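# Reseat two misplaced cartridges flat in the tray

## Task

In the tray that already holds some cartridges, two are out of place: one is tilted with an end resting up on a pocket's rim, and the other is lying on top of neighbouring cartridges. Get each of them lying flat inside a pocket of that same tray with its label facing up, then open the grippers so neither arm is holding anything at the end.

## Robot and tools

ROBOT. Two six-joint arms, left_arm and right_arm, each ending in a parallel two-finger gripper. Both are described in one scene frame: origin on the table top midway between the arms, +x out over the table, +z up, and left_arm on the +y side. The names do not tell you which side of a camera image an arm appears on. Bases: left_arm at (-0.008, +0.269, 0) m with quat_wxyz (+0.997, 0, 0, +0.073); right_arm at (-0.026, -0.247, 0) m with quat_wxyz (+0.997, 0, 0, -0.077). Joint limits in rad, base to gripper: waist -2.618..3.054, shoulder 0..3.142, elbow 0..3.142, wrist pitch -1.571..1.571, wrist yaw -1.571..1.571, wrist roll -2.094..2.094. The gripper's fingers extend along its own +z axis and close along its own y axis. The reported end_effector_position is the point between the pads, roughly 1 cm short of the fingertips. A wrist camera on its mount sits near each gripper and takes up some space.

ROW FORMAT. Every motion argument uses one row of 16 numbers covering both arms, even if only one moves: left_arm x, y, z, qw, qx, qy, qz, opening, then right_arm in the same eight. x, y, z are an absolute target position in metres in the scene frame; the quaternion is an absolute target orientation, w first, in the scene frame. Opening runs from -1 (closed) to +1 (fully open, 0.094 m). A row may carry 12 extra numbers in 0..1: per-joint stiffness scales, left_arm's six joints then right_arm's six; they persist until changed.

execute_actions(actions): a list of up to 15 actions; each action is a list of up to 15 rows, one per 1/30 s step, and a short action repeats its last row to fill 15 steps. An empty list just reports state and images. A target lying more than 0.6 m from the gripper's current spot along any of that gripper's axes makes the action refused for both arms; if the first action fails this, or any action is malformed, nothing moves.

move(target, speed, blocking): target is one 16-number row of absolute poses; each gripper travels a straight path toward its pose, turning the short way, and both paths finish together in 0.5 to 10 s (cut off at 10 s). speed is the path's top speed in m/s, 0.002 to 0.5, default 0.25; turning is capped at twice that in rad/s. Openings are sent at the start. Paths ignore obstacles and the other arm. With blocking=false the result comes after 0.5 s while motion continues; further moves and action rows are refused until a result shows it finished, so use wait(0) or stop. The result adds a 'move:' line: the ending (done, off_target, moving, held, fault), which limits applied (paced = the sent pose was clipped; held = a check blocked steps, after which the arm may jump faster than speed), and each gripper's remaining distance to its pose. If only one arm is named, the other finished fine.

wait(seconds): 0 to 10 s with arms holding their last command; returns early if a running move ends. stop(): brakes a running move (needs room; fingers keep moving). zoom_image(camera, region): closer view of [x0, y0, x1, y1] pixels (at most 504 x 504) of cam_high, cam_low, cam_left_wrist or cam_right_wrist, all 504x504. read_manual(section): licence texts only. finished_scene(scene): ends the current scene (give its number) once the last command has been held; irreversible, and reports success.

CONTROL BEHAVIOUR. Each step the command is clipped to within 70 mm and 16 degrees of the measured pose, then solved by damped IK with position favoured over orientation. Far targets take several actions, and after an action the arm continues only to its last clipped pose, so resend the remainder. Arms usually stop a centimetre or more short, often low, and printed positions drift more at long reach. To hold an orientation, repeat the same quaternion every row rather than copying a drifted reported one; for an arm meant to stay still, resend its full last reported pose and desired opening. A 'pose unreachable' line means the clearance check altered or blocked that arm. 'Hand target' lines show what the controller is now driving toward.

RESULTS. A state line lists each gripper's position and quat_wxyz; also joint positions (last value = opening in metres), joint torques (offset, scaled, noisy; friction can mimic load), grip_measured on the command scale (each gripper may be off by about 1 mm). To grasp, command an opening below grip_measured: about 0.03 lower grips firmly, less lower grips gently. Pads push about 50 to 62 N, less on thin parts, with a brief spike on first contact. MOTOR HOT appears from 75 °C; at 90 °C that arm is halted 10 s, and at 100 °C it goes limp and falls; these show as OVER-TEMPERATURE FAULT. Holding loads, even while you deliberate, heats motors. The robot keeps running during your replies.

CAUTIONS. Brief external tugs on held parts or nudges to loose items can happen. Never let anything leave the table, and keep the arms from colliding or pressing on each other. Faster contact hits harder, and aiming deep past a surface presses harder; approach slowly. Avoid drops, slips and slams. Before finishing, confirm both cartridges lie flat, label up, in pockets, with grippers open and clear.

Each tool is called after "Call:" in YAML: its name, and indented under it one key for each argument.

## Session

Call:
execute_actions:
  actions: []

Scene clock: 0.00 s.
left_arm: end_effector_position=(+0.4939, +0.5118, +0.3885) grip_measured=+1.000 end_effector_quat_wxyz=(+0.642, -0.607, +0.402, +0.241) | right_arm: end_effector_position=(+0.4201, +0.1216, +0.1157) grip_measured=+1.000 end_effector_quat_wxyz=(-0.569, +0.680, -0.456, +0.073)
Joint positions: left_arm=[ 0.001  2.105  2.123 -0.179 -1.194 -0.777  0.094] | right_arm=[ 0.778  2.065  1.188  0.521 -0.215 -1.187  0.094]
Joint velocities: left_arm=[ 0.002 -0.002 -0.002 -0.037  0.051 -0.022  0.   ] | right_arm=[ 0.002 -0.002  0.012 -0.051  0.037 -0.037  0.   ]
Joint torques (N m, as the arm reports them, + toward a larger angle): no reading
Hand target (left_arm): +0.491, +0.512, +0.392; +0.641, -0.606, +0.402, +0.244
Hand target (right_arm): +0.420, +0.122, +0.117; -0.569, +0.679, -0.459, +0.068
Joint stiffness scale: left_arm=[1. 1. 1. 1. 1. 1.] | right_arm=[1. 1. 1. 1. 1. 1.]

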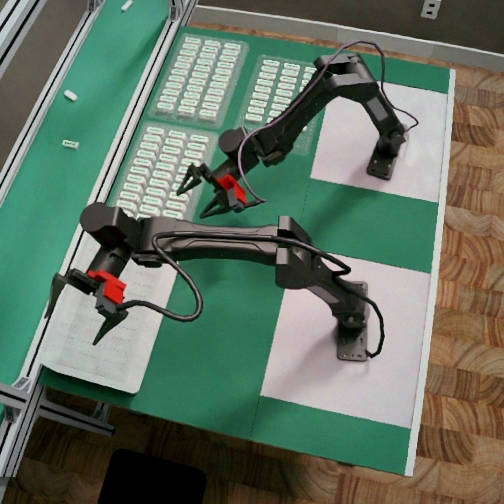

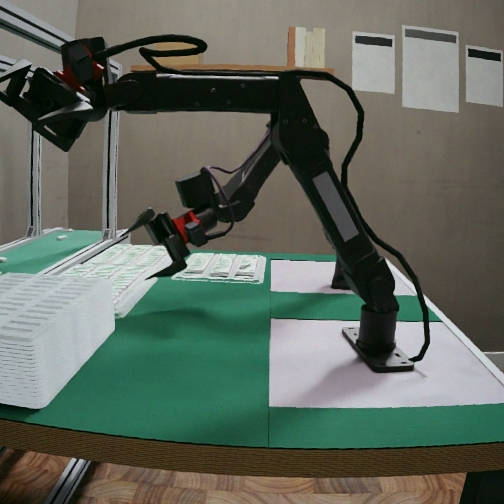

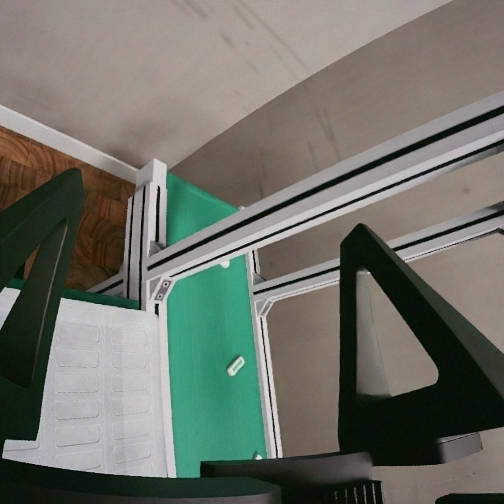

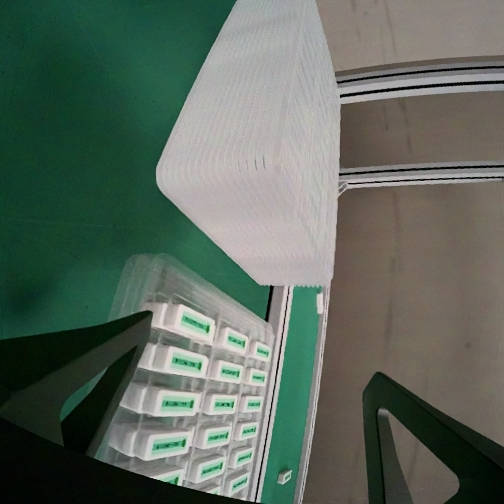

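Call:
zoom_image:
  camera: "cam_high"
  region: [140, 25, 350, 175]

Call:
zoom_image:
  camera: "cam_low"
  region: [150, 235, 280, 300]

Region (140, 25, 350, 175) of cam_high's 504x504 image, scaled by 2.400, with more detail than that image has; it fills the top 360 rows of this view, and the rest is white.

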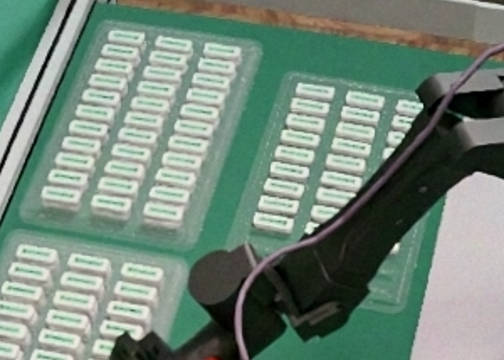

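Region (150, 235, 280, 300) of cam_low's 504x504 image, scaled by 3.877, with more detail than that image has.

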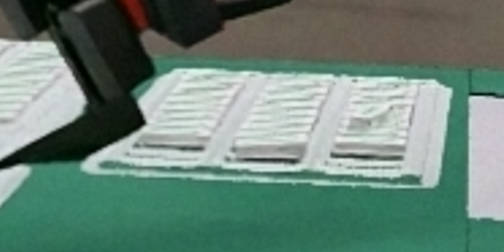

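Call:
move:
  target: [0.4939, 0.5118, 0.3885, 0.642, -0.607, 0.402, 0.241, 1, 0.25, -0.28, 0.14, 0, -0.7071, 0.7071, 0, 1]
  speed: 0.3

Scene clock: 4.63 s.
left_arm: end_effector_position=(+0.4940, +0.5118, +0.3889) grip_measured=+1.000 end_effector_quat_wxyz=(+0.643, -0.607, +0.401, +0.240) | right_arm: end_effector_position=(+0.2467, -0.2770, +0.1414) grip_measured=+1.000 end_effector_quat_wxyz=(-0.005, +0.709, -0.705, +0.004)
Joint positions: left_arm=[ 0.001  2.105  2.123 -0.176 -1.194 -0.777  0.094] | right_arm=[ 0.039  1.567  1.355 -1.346 -0.003 -1.691  0.094]
Joint velocities: left_arm=[-0.002 -0.012  0.002  0.007 -0.037  0.007  0.   ] | right_arm=[-0.002  0.002 -0.007 -0.051 -0.007  0.037  0.   ]
Joint torques (N m, as the arm reports them, + toward a larger angle): left_arm=[  0.04 -11.01   6.3    1.63  -0.08  -0.02] | right_arm=[-0.42 -5.46  9.56  0.2   0.05 -0.06]
Hand target (left_arm): +0.494, +0.512, +0.388; +0.642, -0.607, +0.402, +0.241
Hand target (right_arm): +0.246, -0.279, +0.144; +0.000, +0.709, -0.705, -0.000
Off the commanded pose (left_arm): 0.000 m, 0 deg.
Off the commanded pose (right_arm): 0.005 m, 1 deg.
Joint stiffness scale: left_arm=[1. 1. 1. 1. 1. 1.] | right_arm=[1. 1. 1. 1. 1. 1.]
move: done

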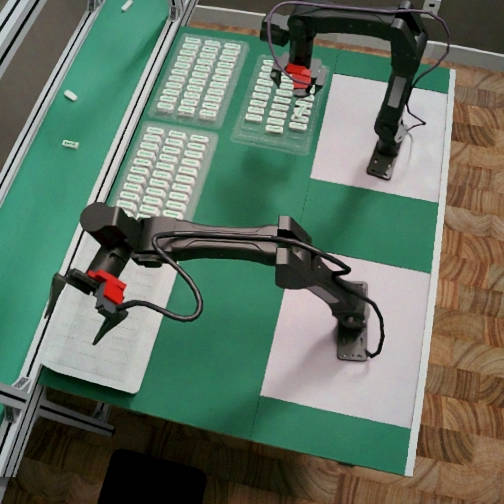

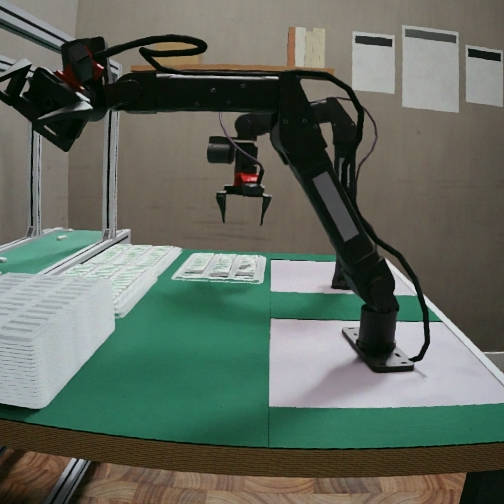

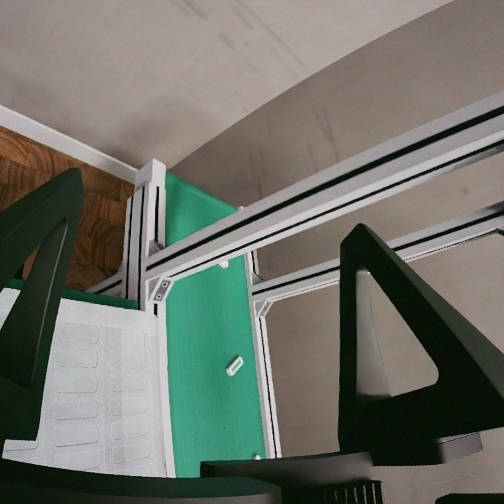

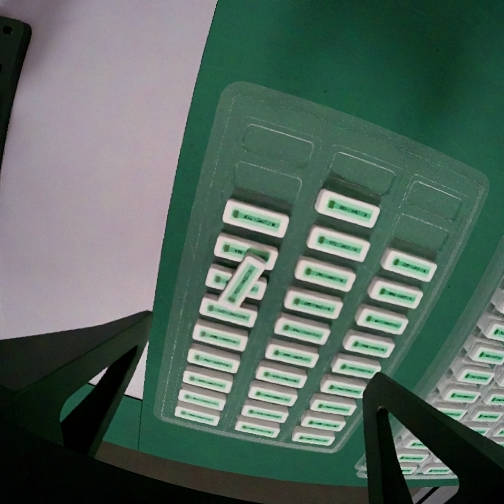

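Call:
zoom_image:
  camera: "cam_right_wrist"
  region: [170, 100, 450, 350]

Call:
zoom_image:
  camera: "cam_low"
  region: [165, 180, 285, 300]

Call:
zoom_image:
  camera: "cam_high"
  region: [225, 80, 335, 160]

Region (170, 100, 450, 350) of cam_right_wrist's 504x504 image, scaled by 1.800, with more detail than that image has; it fills the top 450 rows of this view, and the rest is white.

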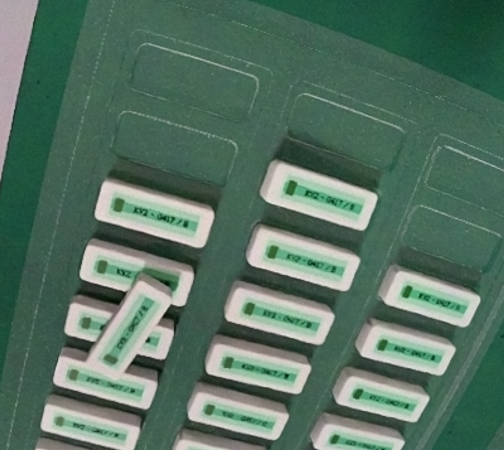

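Region (165, 180, 285, 300) of cam_low's 504x504 image, scaled by 4.200, with more detail than that image has.

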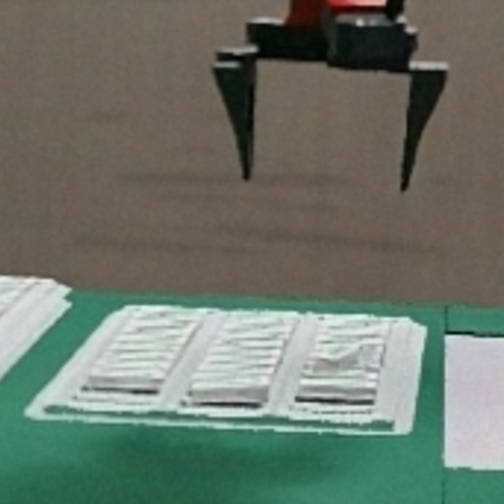

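Region (225, 80, 335, 160) of cam_high's 504x504 image, scaled by 4.582, with more detail than that image has; it fills the top 367 rows of this view, and the rest is white.

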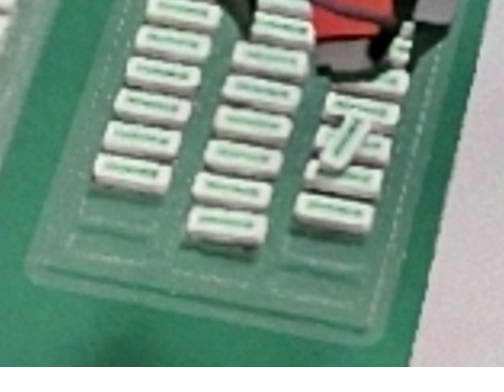

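Call:
move:
  target: [0.4939, 0.5118, 0.3885, 0.642, -0.607, 0.402, 0.241, 1, 0.2326, -0.3069, 0.045, 0, -0.6225, 0.7826, 0, -0.3]
  speed: 0.15

Scene clock: 8.50 s.
left_arm: end_effector_position=(+0.4940, +0.5118, +0.3892) grip_measured=+1.000 end_effector_quat_wxyz=(+0.643, -0.607, +0.400, +0.240) | right_arm: end_effector_position=(+0.2346, -0.3046, +0.0488) grip_measured=-0.298 end_effector_quat_wxyz=(-0.003, +0.628, -0.778, +0.002)
Joint positions: left_arm=[ 0.001  2.105  2.123 -0.174 -1.194 -0.777  0.094] | right_arm=[-0.067  1.6    1.015 -0.979 -0.001 -1.581  0.033]
Joint velocities: left_arm=[ 0.002 -0.002 -0.012  0.022 -0.007  0.007  0.   ] | right_arm=[ 0.027  0.002  0.007  0.037  0.022 -0.051  0.   ]
Joint torques (N m, as the arm reports them, + toward a larger angle): left_arm=[  0.05 -11.03   6.31   1.61  -0.08  -0.02] | right_arm=[-0.52 -5.75  6.77  0.44  0.01  0.01]
Hand target (left_arm): +0.494, +0.512, +0.389; +0.642, -0.607, +0.402, +0.241
Hand target (right_arm): +0.232, -0.306, +0.045; +0.000, -0.623, +0.783, +0.001
Off the commanded pose (left_arm): 0.001 m, 0 deg.
Off the commanded pose (right_arm): 0.005 m, 1 deg.
Joint stiffness scale: left_arm=[1. 1. 1. 1. 1. 1.] | right_arm=[1. 1. 1. 1. 1. 1.]
move: done

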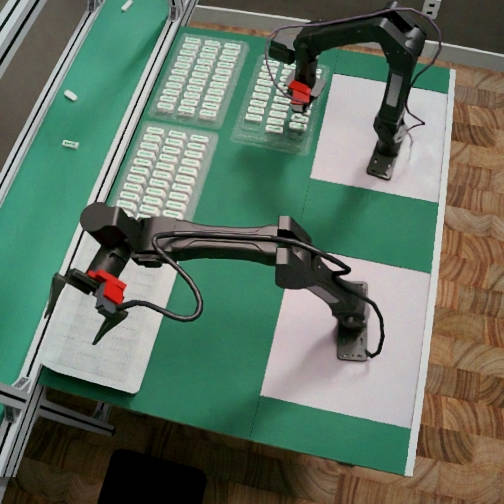

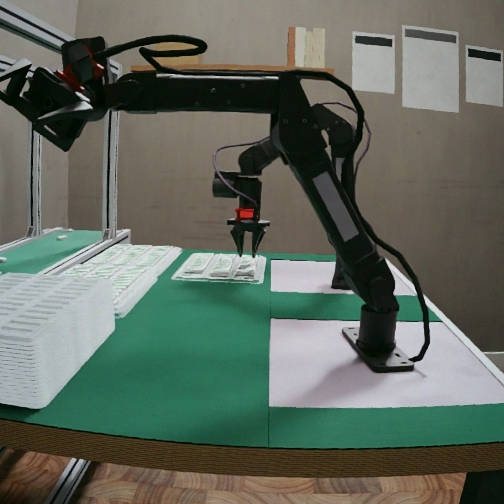

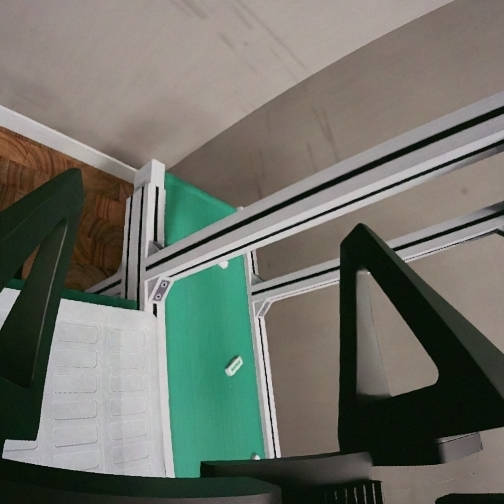

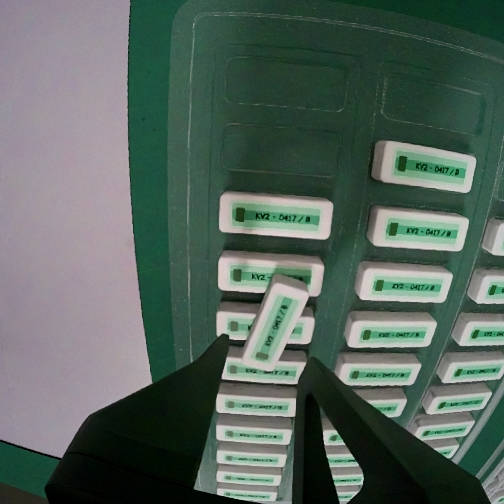

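Call:
zoom_image:
  camera: "cam_right_wrist"
  region: [190, 240, 370, 420]

Call:
zoom_image:
  camera: "cam_low"
  region: [210, 220, 280, 290]

Region (190, 240, 370, 420) of cam_right_wrist's 504x504 image, scaled by 2.800, with more detail than that image has.

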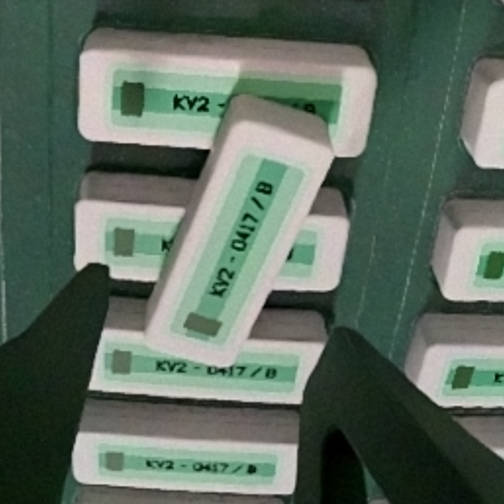

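Region (210, 220, 280, 290) of cam_low's 504x504 image, scaled by 7.200, with more detail than that image has.

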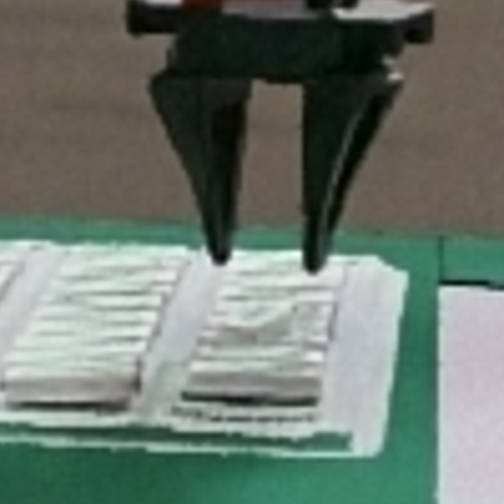

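Call:
execute_actions:
  actions:
    - [[0.4939, 0.5118, 0.3885, 0.642, -0.607, 0.402, 0.241, 1, 0.2327, -0.3069, 0.044, 0, -0.6225, 0.7826, 0, -0.31],[0.4939, 0.5118, 0.3885, 0.642, -0.607, 0.402, 0.241, 1, 0.2328, -0.3069, 0.0422, 0, -0.6225, 0.7826, 0, -0.32],[0.4939, 0.5118, 0.3885, 0.642, -0.607, 0.402, 0.241, 1, 0.2330, -0.3070, 0.040, 0, -0.6225, 0.7826, 0, -0.33],[0.4939, 0.5118, 0.3885, 0.642, -0.607, 0.402, 0.241, 1, 0.2332, -0.3070, 0.0375, 0, -0.6225, 0.7826, 0, -0.34],[0.4939, 0.5118, 0.3885, 0.642, -0.607, 0.402, 0.241, 1, 0.2334, -0.3071, 0.035, 0, -0.6225, 0.7826, 0, -0.35],[0.4939, 0.5118, 0.3885, 0.642, -0.607, 0.402, 0.241, 1, 0.2336, -0.3071, 0.0325, 0, -0.6225, 0.7826, 0, -0.35],[0.4939, 0.5118, 0.3885, 0.642, -0.607, 0.402, 0.241, 1, 0.2338, -0.3072, 0.030, 0, -0.6225, 0.7826, 0, -0.35],[0.4939, 0.5118, 0.3885, 0.642, -0.607, 0.402, 0.241, 1, 0.2340, -0.3072, 0.0278, 0, -0.6225, 0.7826, 0, -0.35],[0.4939, 0.5118, 0.3885, 0.642, -0.607, 0.402, 0.241, 1, 0.2341, -0.3073, 0.0258, 0, -0.6225, 0.7826, 0, -0.35],[0.4939, 0.5118, 0.3885, 0.642, -0.607, 0.402, 0.241, 1, 0.2342, -0.3073, 0.0242, 0, -0.6225, 0.7826, 0, -0.35],[0.4939, 0.5118, 0.3885, 0.642, -0.607, 0.402, 0.241, 1, 0.2343, -0.3073, 0.023, 0, -0.6225, 0.7826, 0, -0.35]]

Scene clock: 11.60 s.
left_arm: end_effector_position=(+0.4940, +0.5118, +0.3892) grip_measured=+1.000 end_effector_quat_wxyz=(+0.643, -0.607, +0.400, +0.240) | right_arm: end_effector_position=(+0.2339, -0.3044, +0.0274) grip_measured=-0.348 end_effector_quat_wxyz=(+0.001, +0.628, -0.778, -0.002)
Joint positions: left_arm=[ 0.001  2.105  2.123 -0.174 -1.194 -0.777  0.094] | right_arm=[-0.067  1.64   0.965 -0.9   -0.001 -1.58   0.031]
Joint velocities: left_arm=[-0.022 -0.002  0.002 -0.051  0.007 -0.022  0.   ] | right_arm=[ 0.007 -0.007  0.002  0.095  0.007 -0.022 -0.   ]
Joint torques (N m, as the arm reports them, + toward a larger angle): left_arm=[  0.06 -11.     6.3    1.62  -0.08  -0.02] | right_arm=[-0.77 -5.91  6.07  0.53  0.01 -0.01]
Hand target (left_arm): +0.494, +0.512, +0.389; +0.642, -0.607, +0.402, +0.241
Hand target (right_arm): +0.234, -0.307, +0.023; -0.000, -0.623, +0.783, +0.000
Off the commanded pose (left_arm): 0.001 m, 0 deg.
Off the commanded pose (right_arm): 0.005 m, 1 deg.
Joint stiffness scale: left_arm=[1. 1. 1. 1. 1. 1.] | right_arm=[1. 1. 1. 1. 1. 1.]

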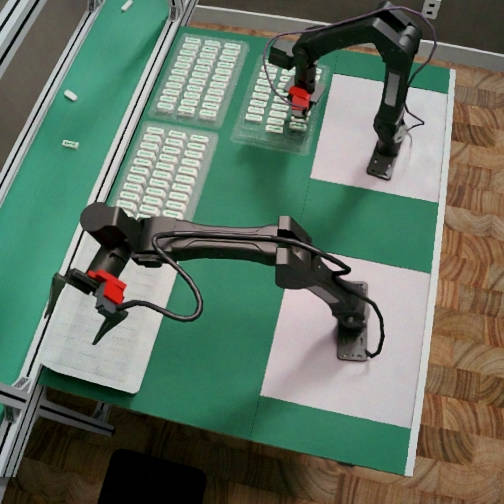

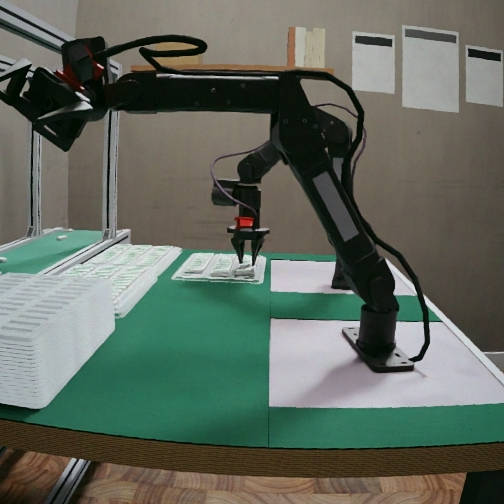

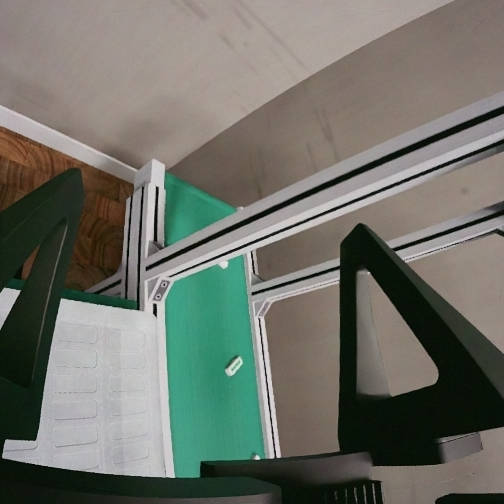

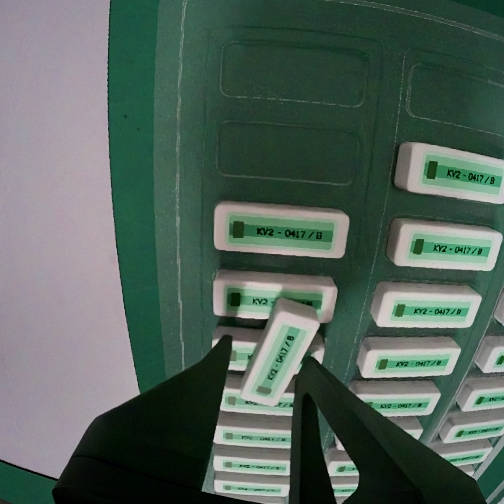

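Call:
execute_actions:
  actions: []

Call:
zoom_image:
  camera: "cam_right_wrist"
  region: [190, 270, 370, 450]

Call:
zoom_image:
  camera: "cam_low"
  region: [220, 235, 270, 285]

Scene clock: 11.90 s.
left_arm: end_effector_position=(+0.4940, +0.5118, +0.3892) grip_measured=+1.000 end_effector_quat_wxyz=(+0.643, -0.607, +0.400, +0.240) | right_arm: end_effector_position=(+0.2375, -0.3052, +0.0274) grip_measured=-0.348 end_effector_quat_wxyz=(-0.004, +0.628, -0.778, +0.004)
Joint positions: left_arm=[ 0.001  2.105  2.123 -0.174 -1.194 -0.777  0.094] | right_arm=[-0.067  1.64   0.965 -0.885 -0.001 -1.58   0.031]
Joint velocities: left_arm=[ 0.007  0.007  0.002  0.037 -0.007  0.007  0.   ] | right_arm=[ 0.022 -0.007 -0.002  0.081  0.007 -0.095  0.   ]
Joint torques (N m, as the arm reports them, + toward a larger angle): left_arm=[  0.06 -11.     6.29   1.61  -0.08  -0.02] | right_arm=[-0.56 -5.81  5.95  0.52  0.01  0.04]
Hand target (left_arm): +0.494, +0.512, +0.389; +0.642, -0.607, +0.402, +0.241
Hand target (right_arm): +0.234, -0.307, +0.023; -0.000, -0.623, +0.783, +0.000
Off the commanded pose (left_arm): 0.001 m, 0 deg.
Off the commanded pose (right_arm): 0.006 m, 1 deg.
Joint stiffness scale: left_arm=[1. 1. 1. 1. 1. 1.] | right_arm=[1. 1. 1. 1. 1. 1.]

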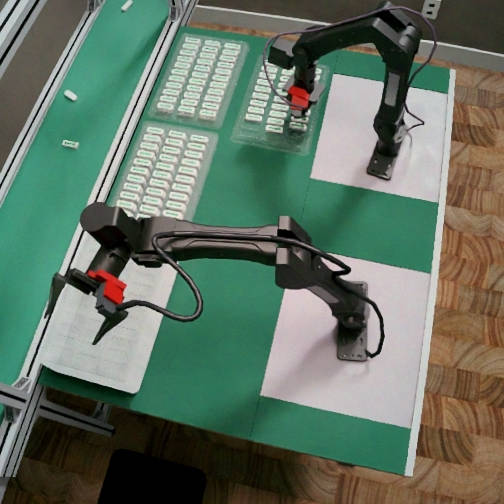

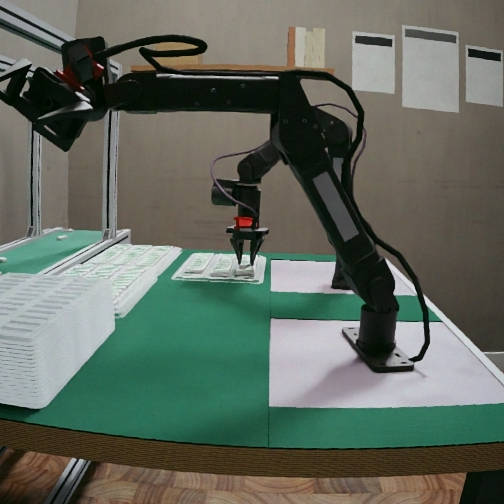

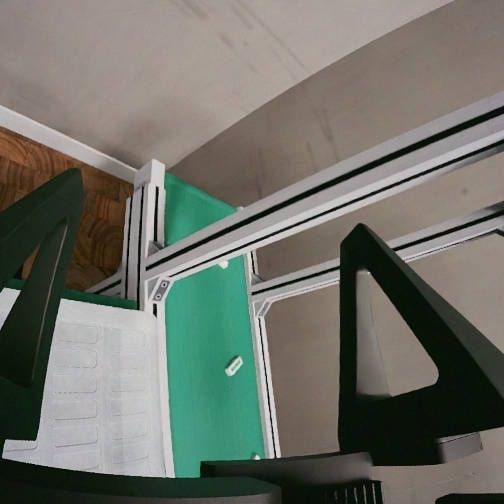

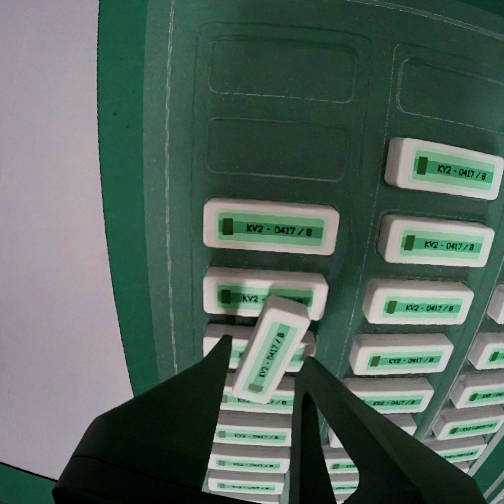

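Region (190, 270, 370, 450) of cam_right_wrist's 504x504 image, scaled by 2.800, with more detail than that image has.

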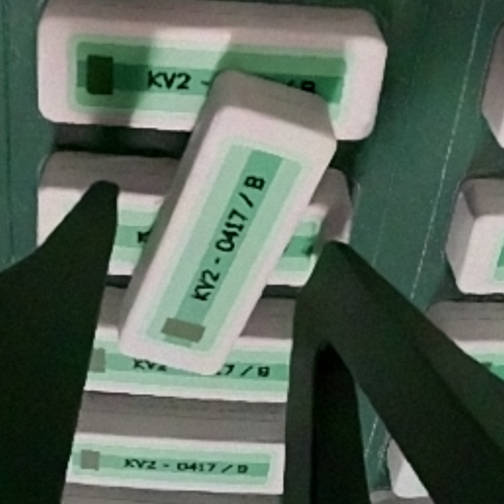

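Region (220, 235, 270, 285) of cam_low's 504x504 image, scaled by 10.080, with more detail than that image has.

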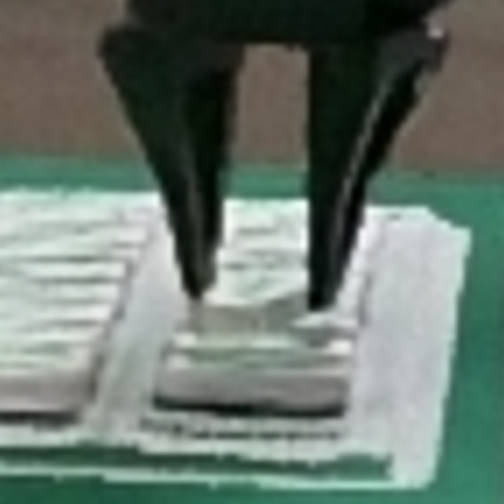

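Call:
execute_actions:
  actions:
    - [[0.4939, 0.5118, 0.3885, 0.642, -0.607, 0.402, 0.241, 1, 0.2343, -0.3073, 0.023, 0, -0.6225, 0.7826, 0, -0.40],[0.4939, 0.5118, 0.3885, 0.642, -0.607, 0.402, 0.241, 1, 0.2343, -0.3073, 0.023, 0, -0.6225, 0.7826, 0, -0.45],[0.4939, 0.5118, 0.3885, 0.642, -0.607, 0.402, 0.241, 1, 0.2343, -0.3073, 0.023, 0, -0.6225, 0.7826, 0, -0.50],[0.4939, 0.5118, 0.3885, 0.642, -0.607, 0.402, 0.241, 1, 0.2343, -0.3073, 0.023, 0, -0.6225, 0.7826, 0, -0.54],[0.4939, 0.5118, 0.3885, 0.642, -0.607, 0.402, 0.241, 1, 0.2343, -0.3073, 0.023, 0, -0.6225, 0.7826, 0, -0.57],[0.4939, 0.5118, 0.3885, 0.642, -0.607, 0.402, 0.241, 1, 0.2343, -0.3073, 0.023, 0, -0.6225, 0.7826, 0, -0.595],[0.4939, 0.5118, 0.3885, 0.642, -0.607, 0.402, 0.241, 1, 0.2343, -0.3073, 0.023, 0, -0.6225, 0.7826, 0, -0.615],[0.4939, 0.5118, 0.3885, 0.642, -0.607, 0.402, 0.241, 1, 0.2343, -0.3073, 0.023, 0, -0.6225, 0.7826, 0, -0.635],[0.4939, 0.5118, 0.3885, 0.642, -0.607, 0.402, 0.241, 1, 0.2343, -0.3073, 0.023, 0, -0.6225, 0.7826, 0, -0.65],[0.4939, 0.5118, 0.3885, 0.642, -0.607, 0.402, 0.241, 1, 0.2343, -0.3073, 0.023, 0, -0.6225, 0.7826, 0, -0.665],[0.4939, 0.5118, 0.3885, 0.642, -0.607, 0.402, 0.241, 1, 0.2343, -0.3073, 0.023, 0, -0.6225, 0.7826, 0, -0.68],[0.4939, 0.5118, 0.3885, 0.642, -0.607, 0.402, 0.241, 1, 0.2343, -0.3073, 0.023, 0, -0.6225, 0.7826, 0, -0.695],[0.4939, 0.5118, 0.3885, 0.642, -0.607, 0.402, 0.241, 1, 0.2343, -0.3073, 0.023, 0, -0.6225, 0.7826, 0, -0.705],[0.4939, 0.5118, 0.3885, 0.642, -0.607, 0.402, 0.241, 1, 0.2343, -0.3073, 0.023, 0, -0.6225, 0.7826, 0, -0.715]]

Scene clock: 15.17 s.
left_arm: end_effector_position=(+0.4940, +0.5118, +0.3892) grip_measured=+1.000 end_effector_quat_wxyz=(+0.643, -0.607, +0.400, +0.240) | right_arm: end_effector_position=(+0.2379, -0.3053, +0.0274) grip_measured=-0.690 end_effector_quat_wxyz=(-0.005, +0.628, -0.778, +0.005)
Joint positions: left_arm=[ 0.001  2.105  2.123 -0.174 -1.194 -0.777  0.094] | right_arm=[-0.067  1.64   0.965 -0.883 -0.001 -1.58   0.015]
Joint velocities: left_arm=[ 0.002 -0.007  0.002  0.037 -0.037  0.066  0.   ] | right_arm=[-0.002 -0.002  0.022  0.066  0.007  0.007 -0.001]
Joint torques (N m, as the arm reports them, + toward a larger angle): left_arm=[  0.06 -11.     6.31   1.61  -0.08  -0.02] | right_arm=[-0.82 -5.86  6.06  0.48 -0.02  0.03]
Hand target (left_arm): +0.494, +0.512, +0.389; +0.642, -0.607, +0.402, +0.241
Hand target (right_arm): +0.234, -0.307, +0.023; -0.000, -0.623, +0.783, +0.000
Off the commanded pose (left_arm): 0.001 m, 0 deg.
Off the commanded pose (right_arm): 0.006 m, 1 deg.
Joint stiffness scale: left_arm=[1. 1. 1. 1. 1. 1.] | right_arm=[1. 1. 1. 1. 1. 1.]

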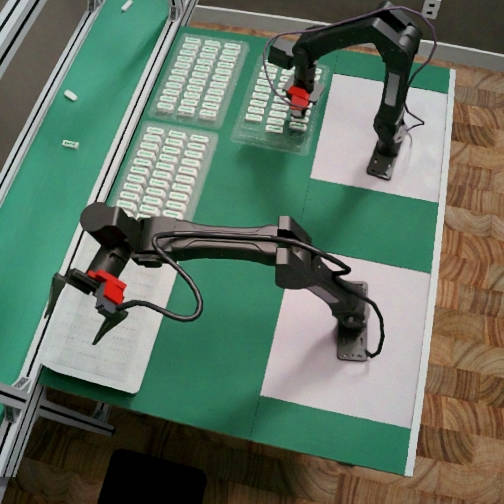

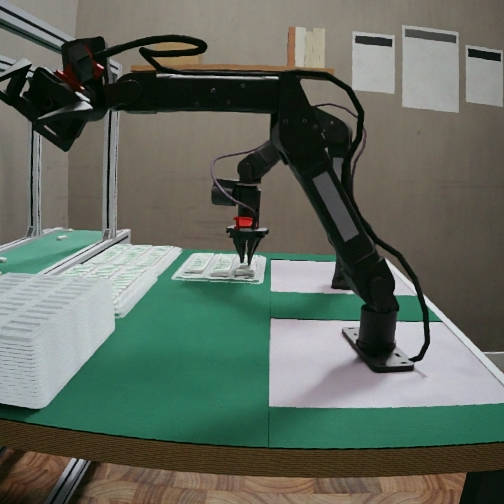

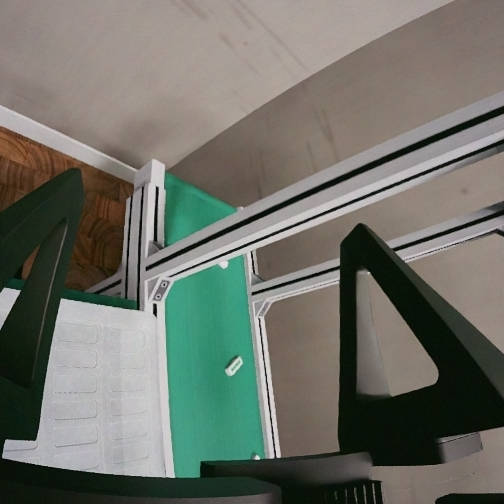

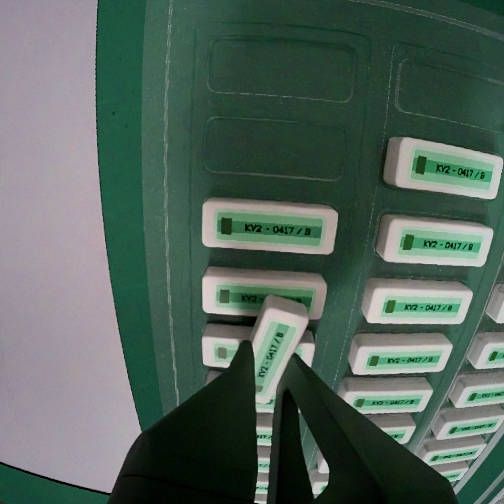

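Call:
move:
  target: [0.4939, 0.5118, 0.3885, 0.642, -0.607, 0.402, 0.241, 1, 0.2385, -0.3053, 0.052, 0, -0.6225, 0.7826, 0, -0.73]
  speed: 0.07

Call:
move:
  target: [0.4939, 0.5118, 0.3885, 0.642, -0.607, 0.402, 0.241, 1, 0.2300, -0.2005, 0.047, 0, 0.004, 1, 0, -0.73]
  speed: 0.4

Scene clock: 16.63 s.
left_arm: end_effector_position=(+0.4940, +0.5118, +0.3894) grip_measured=+1.000 end_effector_quat_wxyz=(+0.644, -0.607, +0.399, +0.239) | right_arm: end_effector_position=(+0.2370, -0.3051, +0.0437) grip_measured=-0.690 end_effector_quat_wxyz=(+0.002, +0.624, -0.781, -0.004)
Joint positions: left_arm=[ 0.001  2.105  2.123 -0.173 -1.194 -0.777  0.094] | right_arm=[-0.067  1.631  1.026 -0.975 -0.001 -1.57   0.015]
Joint velocities: left_arm=[ 0.002 -0.007 -0.002  0.051 -0.007 -0.007  0.   ] | right_arm=[ 0.002  0.017  0.002 -0.081 -0.066  0.007 -0.001]
Joint torques (N m, as the arm reports them, + toward a larger angle): left_arm=[  0.06 -11.03   6.29   1.59  -0.08  -0.02] | right_arm=[-0.03 -7.91  8.84  0.18  0.05  0.04]
Hand target (left_arm): +0.494, +0.512, +0.389; +0.642, -0.607, +0.402, +0.241
Hand target (right_arm): +0.238, -0.305, +0.052; +0.000, -0.623, +0.783, -0.000
Off the commanded pose (left_arm): 0.001 m, 0 deg.
Off the commanded pose (right_arm): 0.008 m, 1 deg.
Joint stiffness scale: left_arm=[1. 1. 1. 1. 1. 1.] | right_arm=[1. 1. 1. 1. 1. 1.]
move: done

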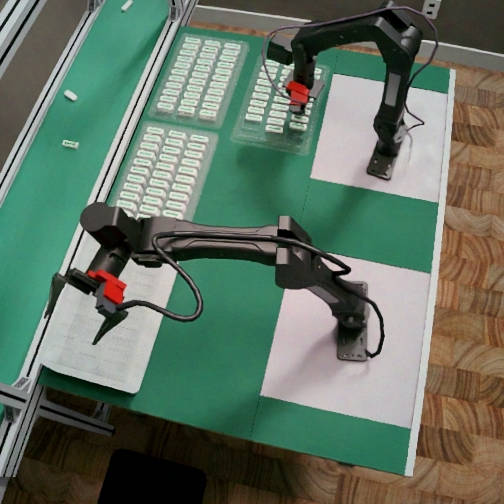

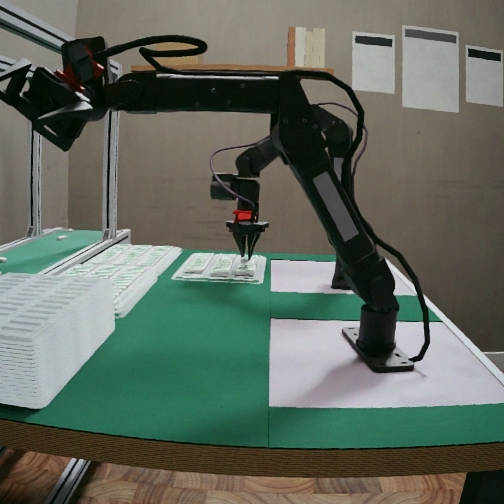

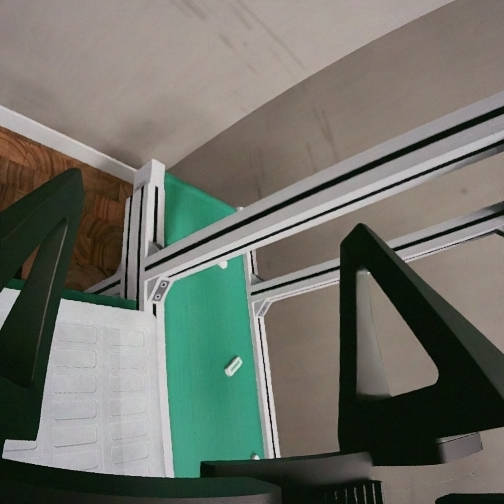

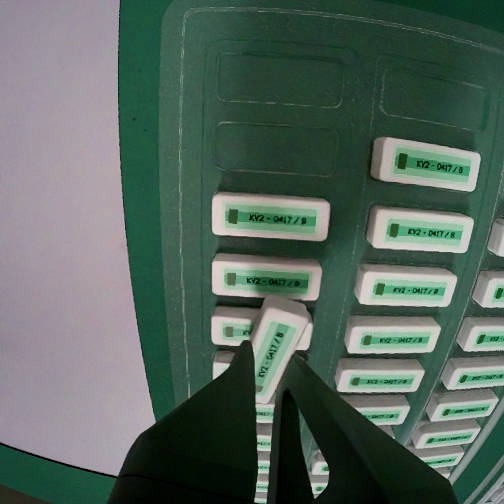

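Scene clock: 19.07 s.
left_arm: end_effector_position=(+0.4941, +0.5118, +0.3898) grip_measured=+1.000 end_effector_quat_wxyz=(+0.644, -0.608, +0.398, +0.239) | right_arm: end_effector_position=(+0.2324, -0.2033, +0.0448) grip_measured=-0.691 end_effector_quat_wxyz=(-0.003, +0.005, +1.000, +0.000)
Joint positions: left_arm=[ 0.001  2.105  2.123 -0.17  -1.194 -0.777  0.094] | right_arm=[ 0.318  1.599  0.997 -0.974 -0.001  0.174  0.015]
Joint velocities: left_arm=[ 0.002 -0.002  0.002  0.081 -0.007 -0.022  0.   ] | right_arm=[-0.002 -0.002 -0.017 -0.007  0.022  0.007 -0.001]
Joint torques (N m, as the arm reports them, + toward a larger angle): left_arm=[  0.05 -11.02   6.3    1.57  -0.08  -0.02] | right_arm=[ 0.93 -7.4   6.64  0.41  0.08 -0.01]
Hand target (left_arm): +0.494, +0.512, +0.389; +0.642, -0.607, +0.402, +0.241
Hand target (right_arm): +0.231, -0.202, +0.047; +0.002, +0.004, +1.000, -0.003
Off the commanded pose (left_arm): 0.001 m, 1 deg.
Off the commanded pose (right_arm): 0.004 m, 0 deg.
Joint stiffness scale: left_arm=[1. 1. 1. 1. 1. 1.] | right_arm=[1. 1. 1. 1. 1. 1.]
move: done

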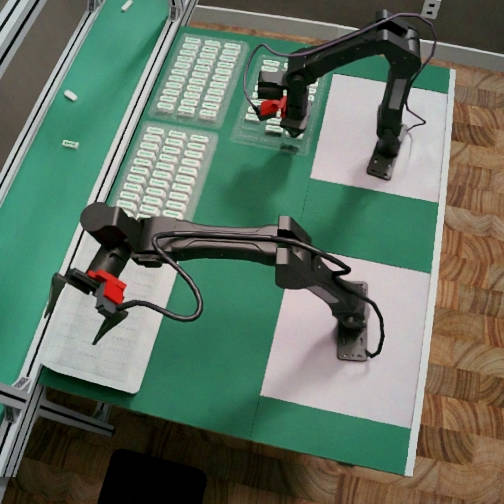

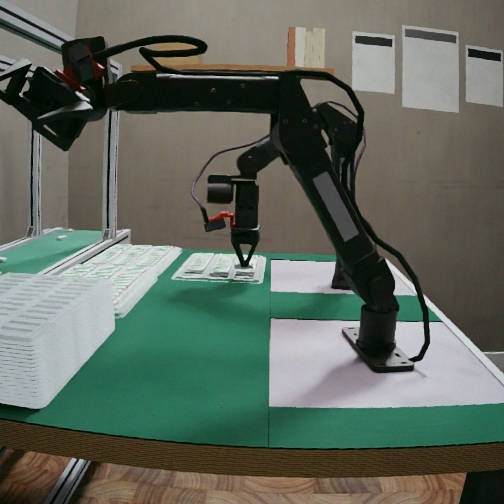

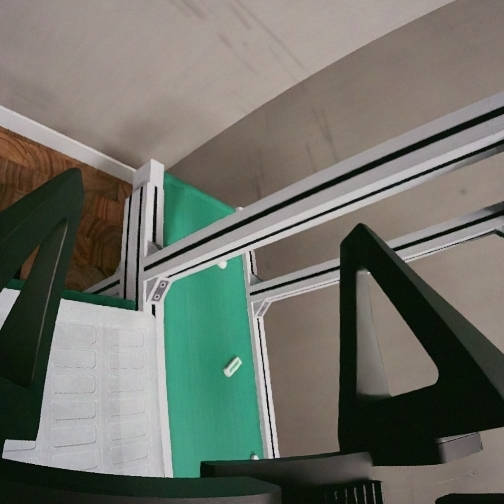

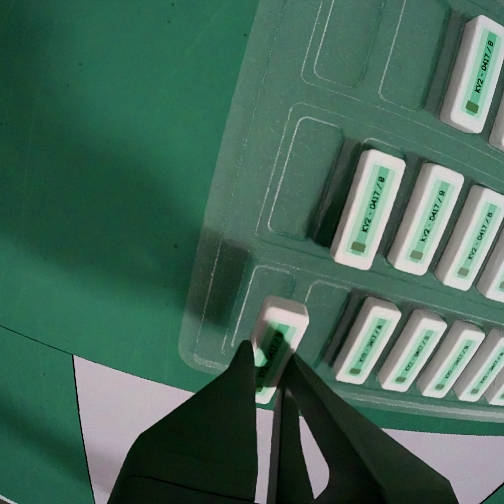

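Call:
zoom_image:
  camera: "cam_right_wrist"
  region: [210, 240, 420, 420]

Region (210, 240, 420, 420) of cam_right_wrist's 504x504 image, scaled by 2.400, with more detail than that image has; it fills the top 432 rows of this view, and the rest is white.

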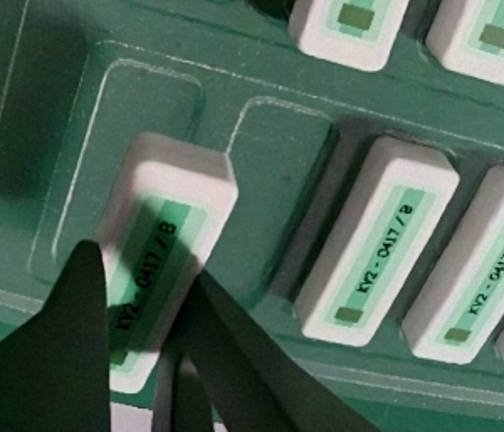

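Call:
execute_actions:
  actions:
    - [[0.4939, 0.5118, 0.3885, 0.642, -0.607, 0.402, 0.241, 1, 0.2299, -0.2002, 0.0458, 0, 0.004, 1, 0, -0.73],[0.4939, 0.5118, 0.3885, 0.642, -0.607, 0.402, 0.241, 1, 0.2296, -0.1998, 0.0438, 0, 0.004, 1, 0, -0.73],[0.4939, 0.5118, 0.3885, 0.642, -0.607, 0.402, 0.241, 1, 0.2293, -0.1993, 0.0412, 0, 0.004, 1, 0, -0.73],[0.4939, 0.5118, 0.3885, 0.642, -0.607, 0.402, 0.241, 1, 0.2290, -0.1988, 0.0384, 0, 0.004, 1, 0, -0.73],[0.4939, 0.5118, 0.3885, 0.642, -0.607, 0.402, 0.241, 1, 0.2287, -0.1983, 0.0355, 0, 0.004, 1, 0, -0.73],[0.4939, 0.5118, 0.3885, 0.642, -0.607, 0.402, 0.241, 1, 0.2284, -0.1979, 0.0326, 0, 0.004, 1, 0, -0.73],[0.4939, 0.5118, 0.3885, 0.642, -0.607, 0.402, 0.241, 1, 0.2281, -0.1976, 0.0298, 0, 0.004, 1, 0, -0.73],[0.4939, 0.5118, 0.3885, 0.642, -0.607, 0.402, 0.241, 1, 0.2279, -0.1976, 0.0272, 0, 0.004, 1, 0, -0.73],[0.4939, 0.5118, 0.3885, 0.642, -0.607, 0.402, 0.241, 1, 0.2277, -0.1976, 0.025, 0, 0.004, 1, 0, -0.73],[0.4939, 0.5118, 0.3885, 0.642, -0.607, 0.402, 0.241, 1, 0.2275, -0.1976, 0.0232, 0, 0.004, 1, 0, -0.73],[0.4939, 0.5118, 0.3885, 0.642, -0.607, 0.402, 0.241, 1, 0.2274, -0.1976, 0.022, 0, 0.004, 1, 0, -0.73]]

Call:
wait:
  seconds: 0.4

Call:
zoom_image:
  camera: "cam_right_wrist"
  region: [210, 240, 420, 420]

Scene clock: 23.77 s.
left_arm: end_effector_position=(+0.4941, +0.5118, +0.3898) grip_measured=+1.000 end_effector_quat_wxyz=(+0.644, -0.608, +0.398, +0.239) | right_arm: end_effector_position=(+0.2237, -0.2008, +0.0264) grip_measured=-0.691 end_effector_quat_wxyz=(-0.008, +0.006, +1.000, -0.001)
Joint positions: left_arm=[ 0.001  2.105  2.123 -0.17  -1.194 -0.777  0.094] | right_arm=[ 0.333  1.608  0.927 -0.905 -0.001  0.19   0.015]
Joint velocities: left_arm=[-0.012 -0.002  0.007 -0.007 -0.066 -0.081  0.   ] | right_arm=[-0.027  0.017 -0.007  0.168  0.051  0.007  0.001]
Joint torques (N m, as the arm reports them, + toward a larger angle): left_arm=[  0.04 -11.02   6.28   1.57  -0.08  -0.02] | right_arm=[ 0.96 -5.7   6.2   0.55  0.01  0.05]
Hand target (left_arm): +0.494, +0.512, +0.389; +0.642, -0.607, +0.402, +0.241
Hand target (right_arm): +0.227, -0.198, +0.022; -0.000, +0.004, +1.000, -0.000
Off the commanded pose (left_arm): 0.001 m, 1 deg.
Off the commanded pose (right_arm): 0.007 m, 1 deg.
Joint stiffness scale: left_arm=[1. 1. 1. 1. 1. 1.] | right_arm=[1. 1. 1. 1. 1. 1.]

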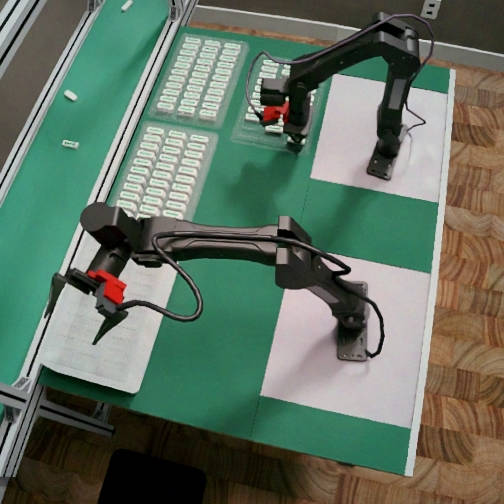

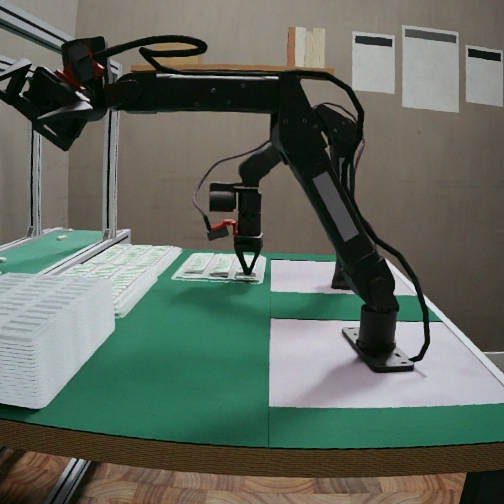

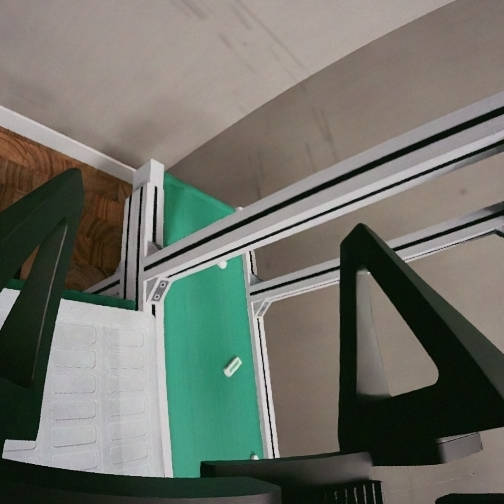

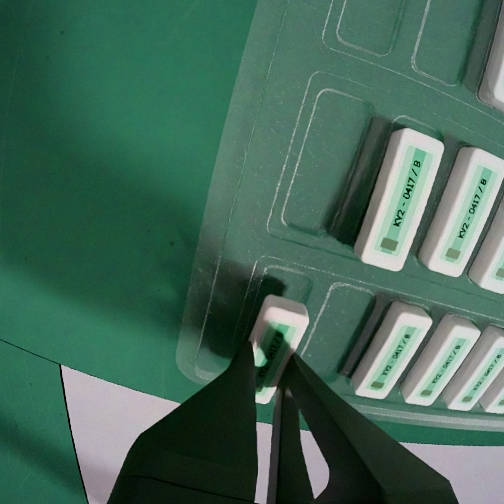

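Scene clock: 24.17 s.
left_arm: end_effector_position=(+0.4941, +0.5118, +0.3898) grip_measured=+1.000 end_effector_quat_wxyz=(+0.644, -0.608, +0.398, +0.239) | right_arm: end_effector_position=(+0.2277, -0.2001, +0.0262) grip_measured=-0.691 end_effector_quat_wxyz=(+0.000, +0.006, +1.000, +0.001)
Joint positions: left_arm=[ 0.001  2.105  2.123 -0.17  -1.194 -0.777  0.094] | right_arm=[ 0.333  1.608  0.927 -0.889 -0.001  0.191  0.015]
Joint velocities: left_arm=[ 0.002  0.007 -0.002  0.022  0.066 -0.051  0.   ] | right_arm=[-0.022  0.007  0.017 -0.022 -0.007  0.066 -0.   ]
Joint torques (N m, as the arm reports them, + toward a larger angle): left_arm=[  0.05 -11.01   6.29   1.57  -0.08  -0.02] | right_arm=[ 1.   -5.26  6.21  0.56  0.04  0.05]
Hand target (left_arm): +0.494, +0.512, +0.389; +0.642, -0.607, +0.402, +0.241
Hand target (right_arm): +0.227, -0.198, +0.022; -0.000, +0.004, +1.000, -0.000
Off the commanded pose (left_arm): 0.001 m, 1 deg.
Off the commanded pose (right_arm): 0.005 m, 0 deg.
Joint stiffness scale: left_arm=[1. 1. 1. 1. 1. 1.] | right_arm=[1. 1. 1. 1. 1. 1.]
wait: 0.40 s; at rest by 0.30 s

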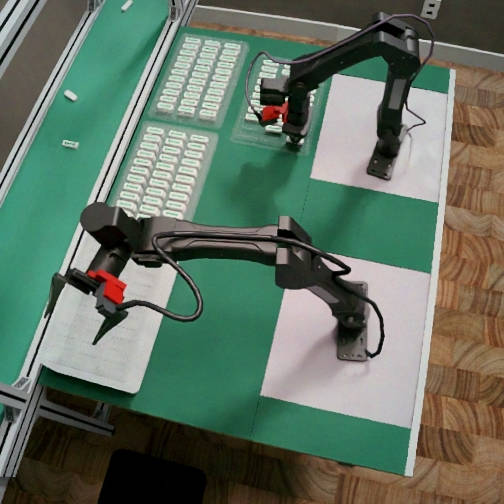

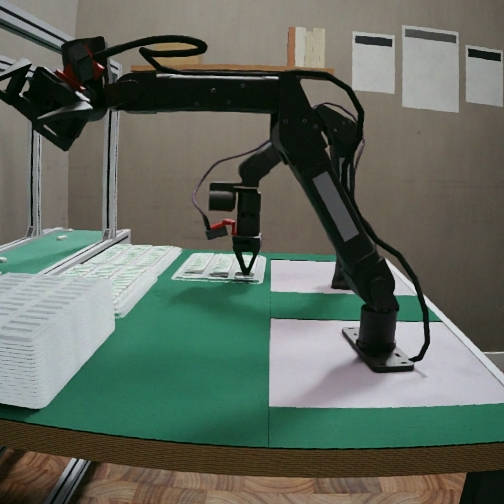

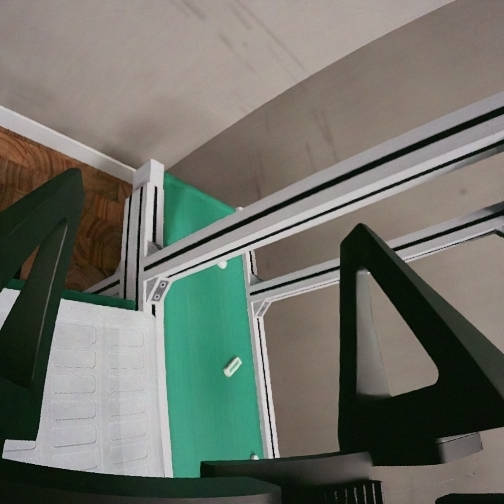

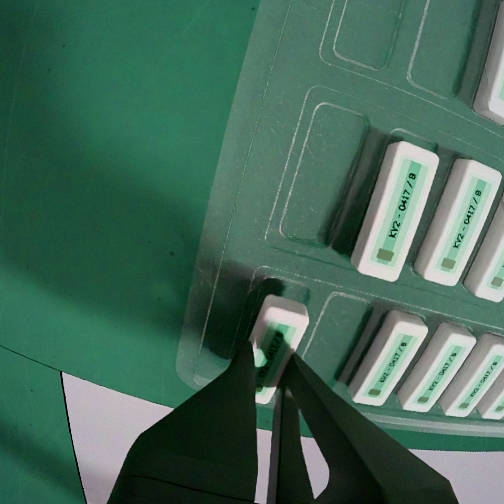

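Region (210, 240, 420, 420) of cam_right_wrist's 504x504 image, scaled by 2.400, with more detail than that image has; it fills the top 432 rows of this view, and the rest is white.

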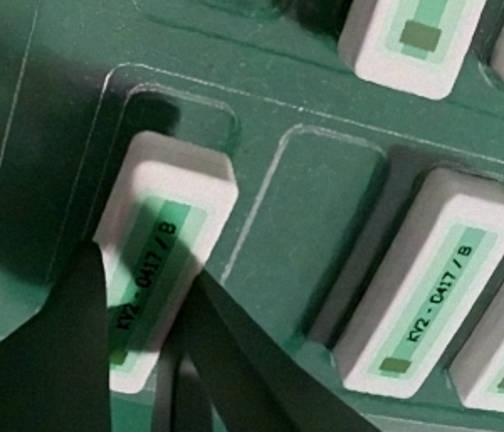

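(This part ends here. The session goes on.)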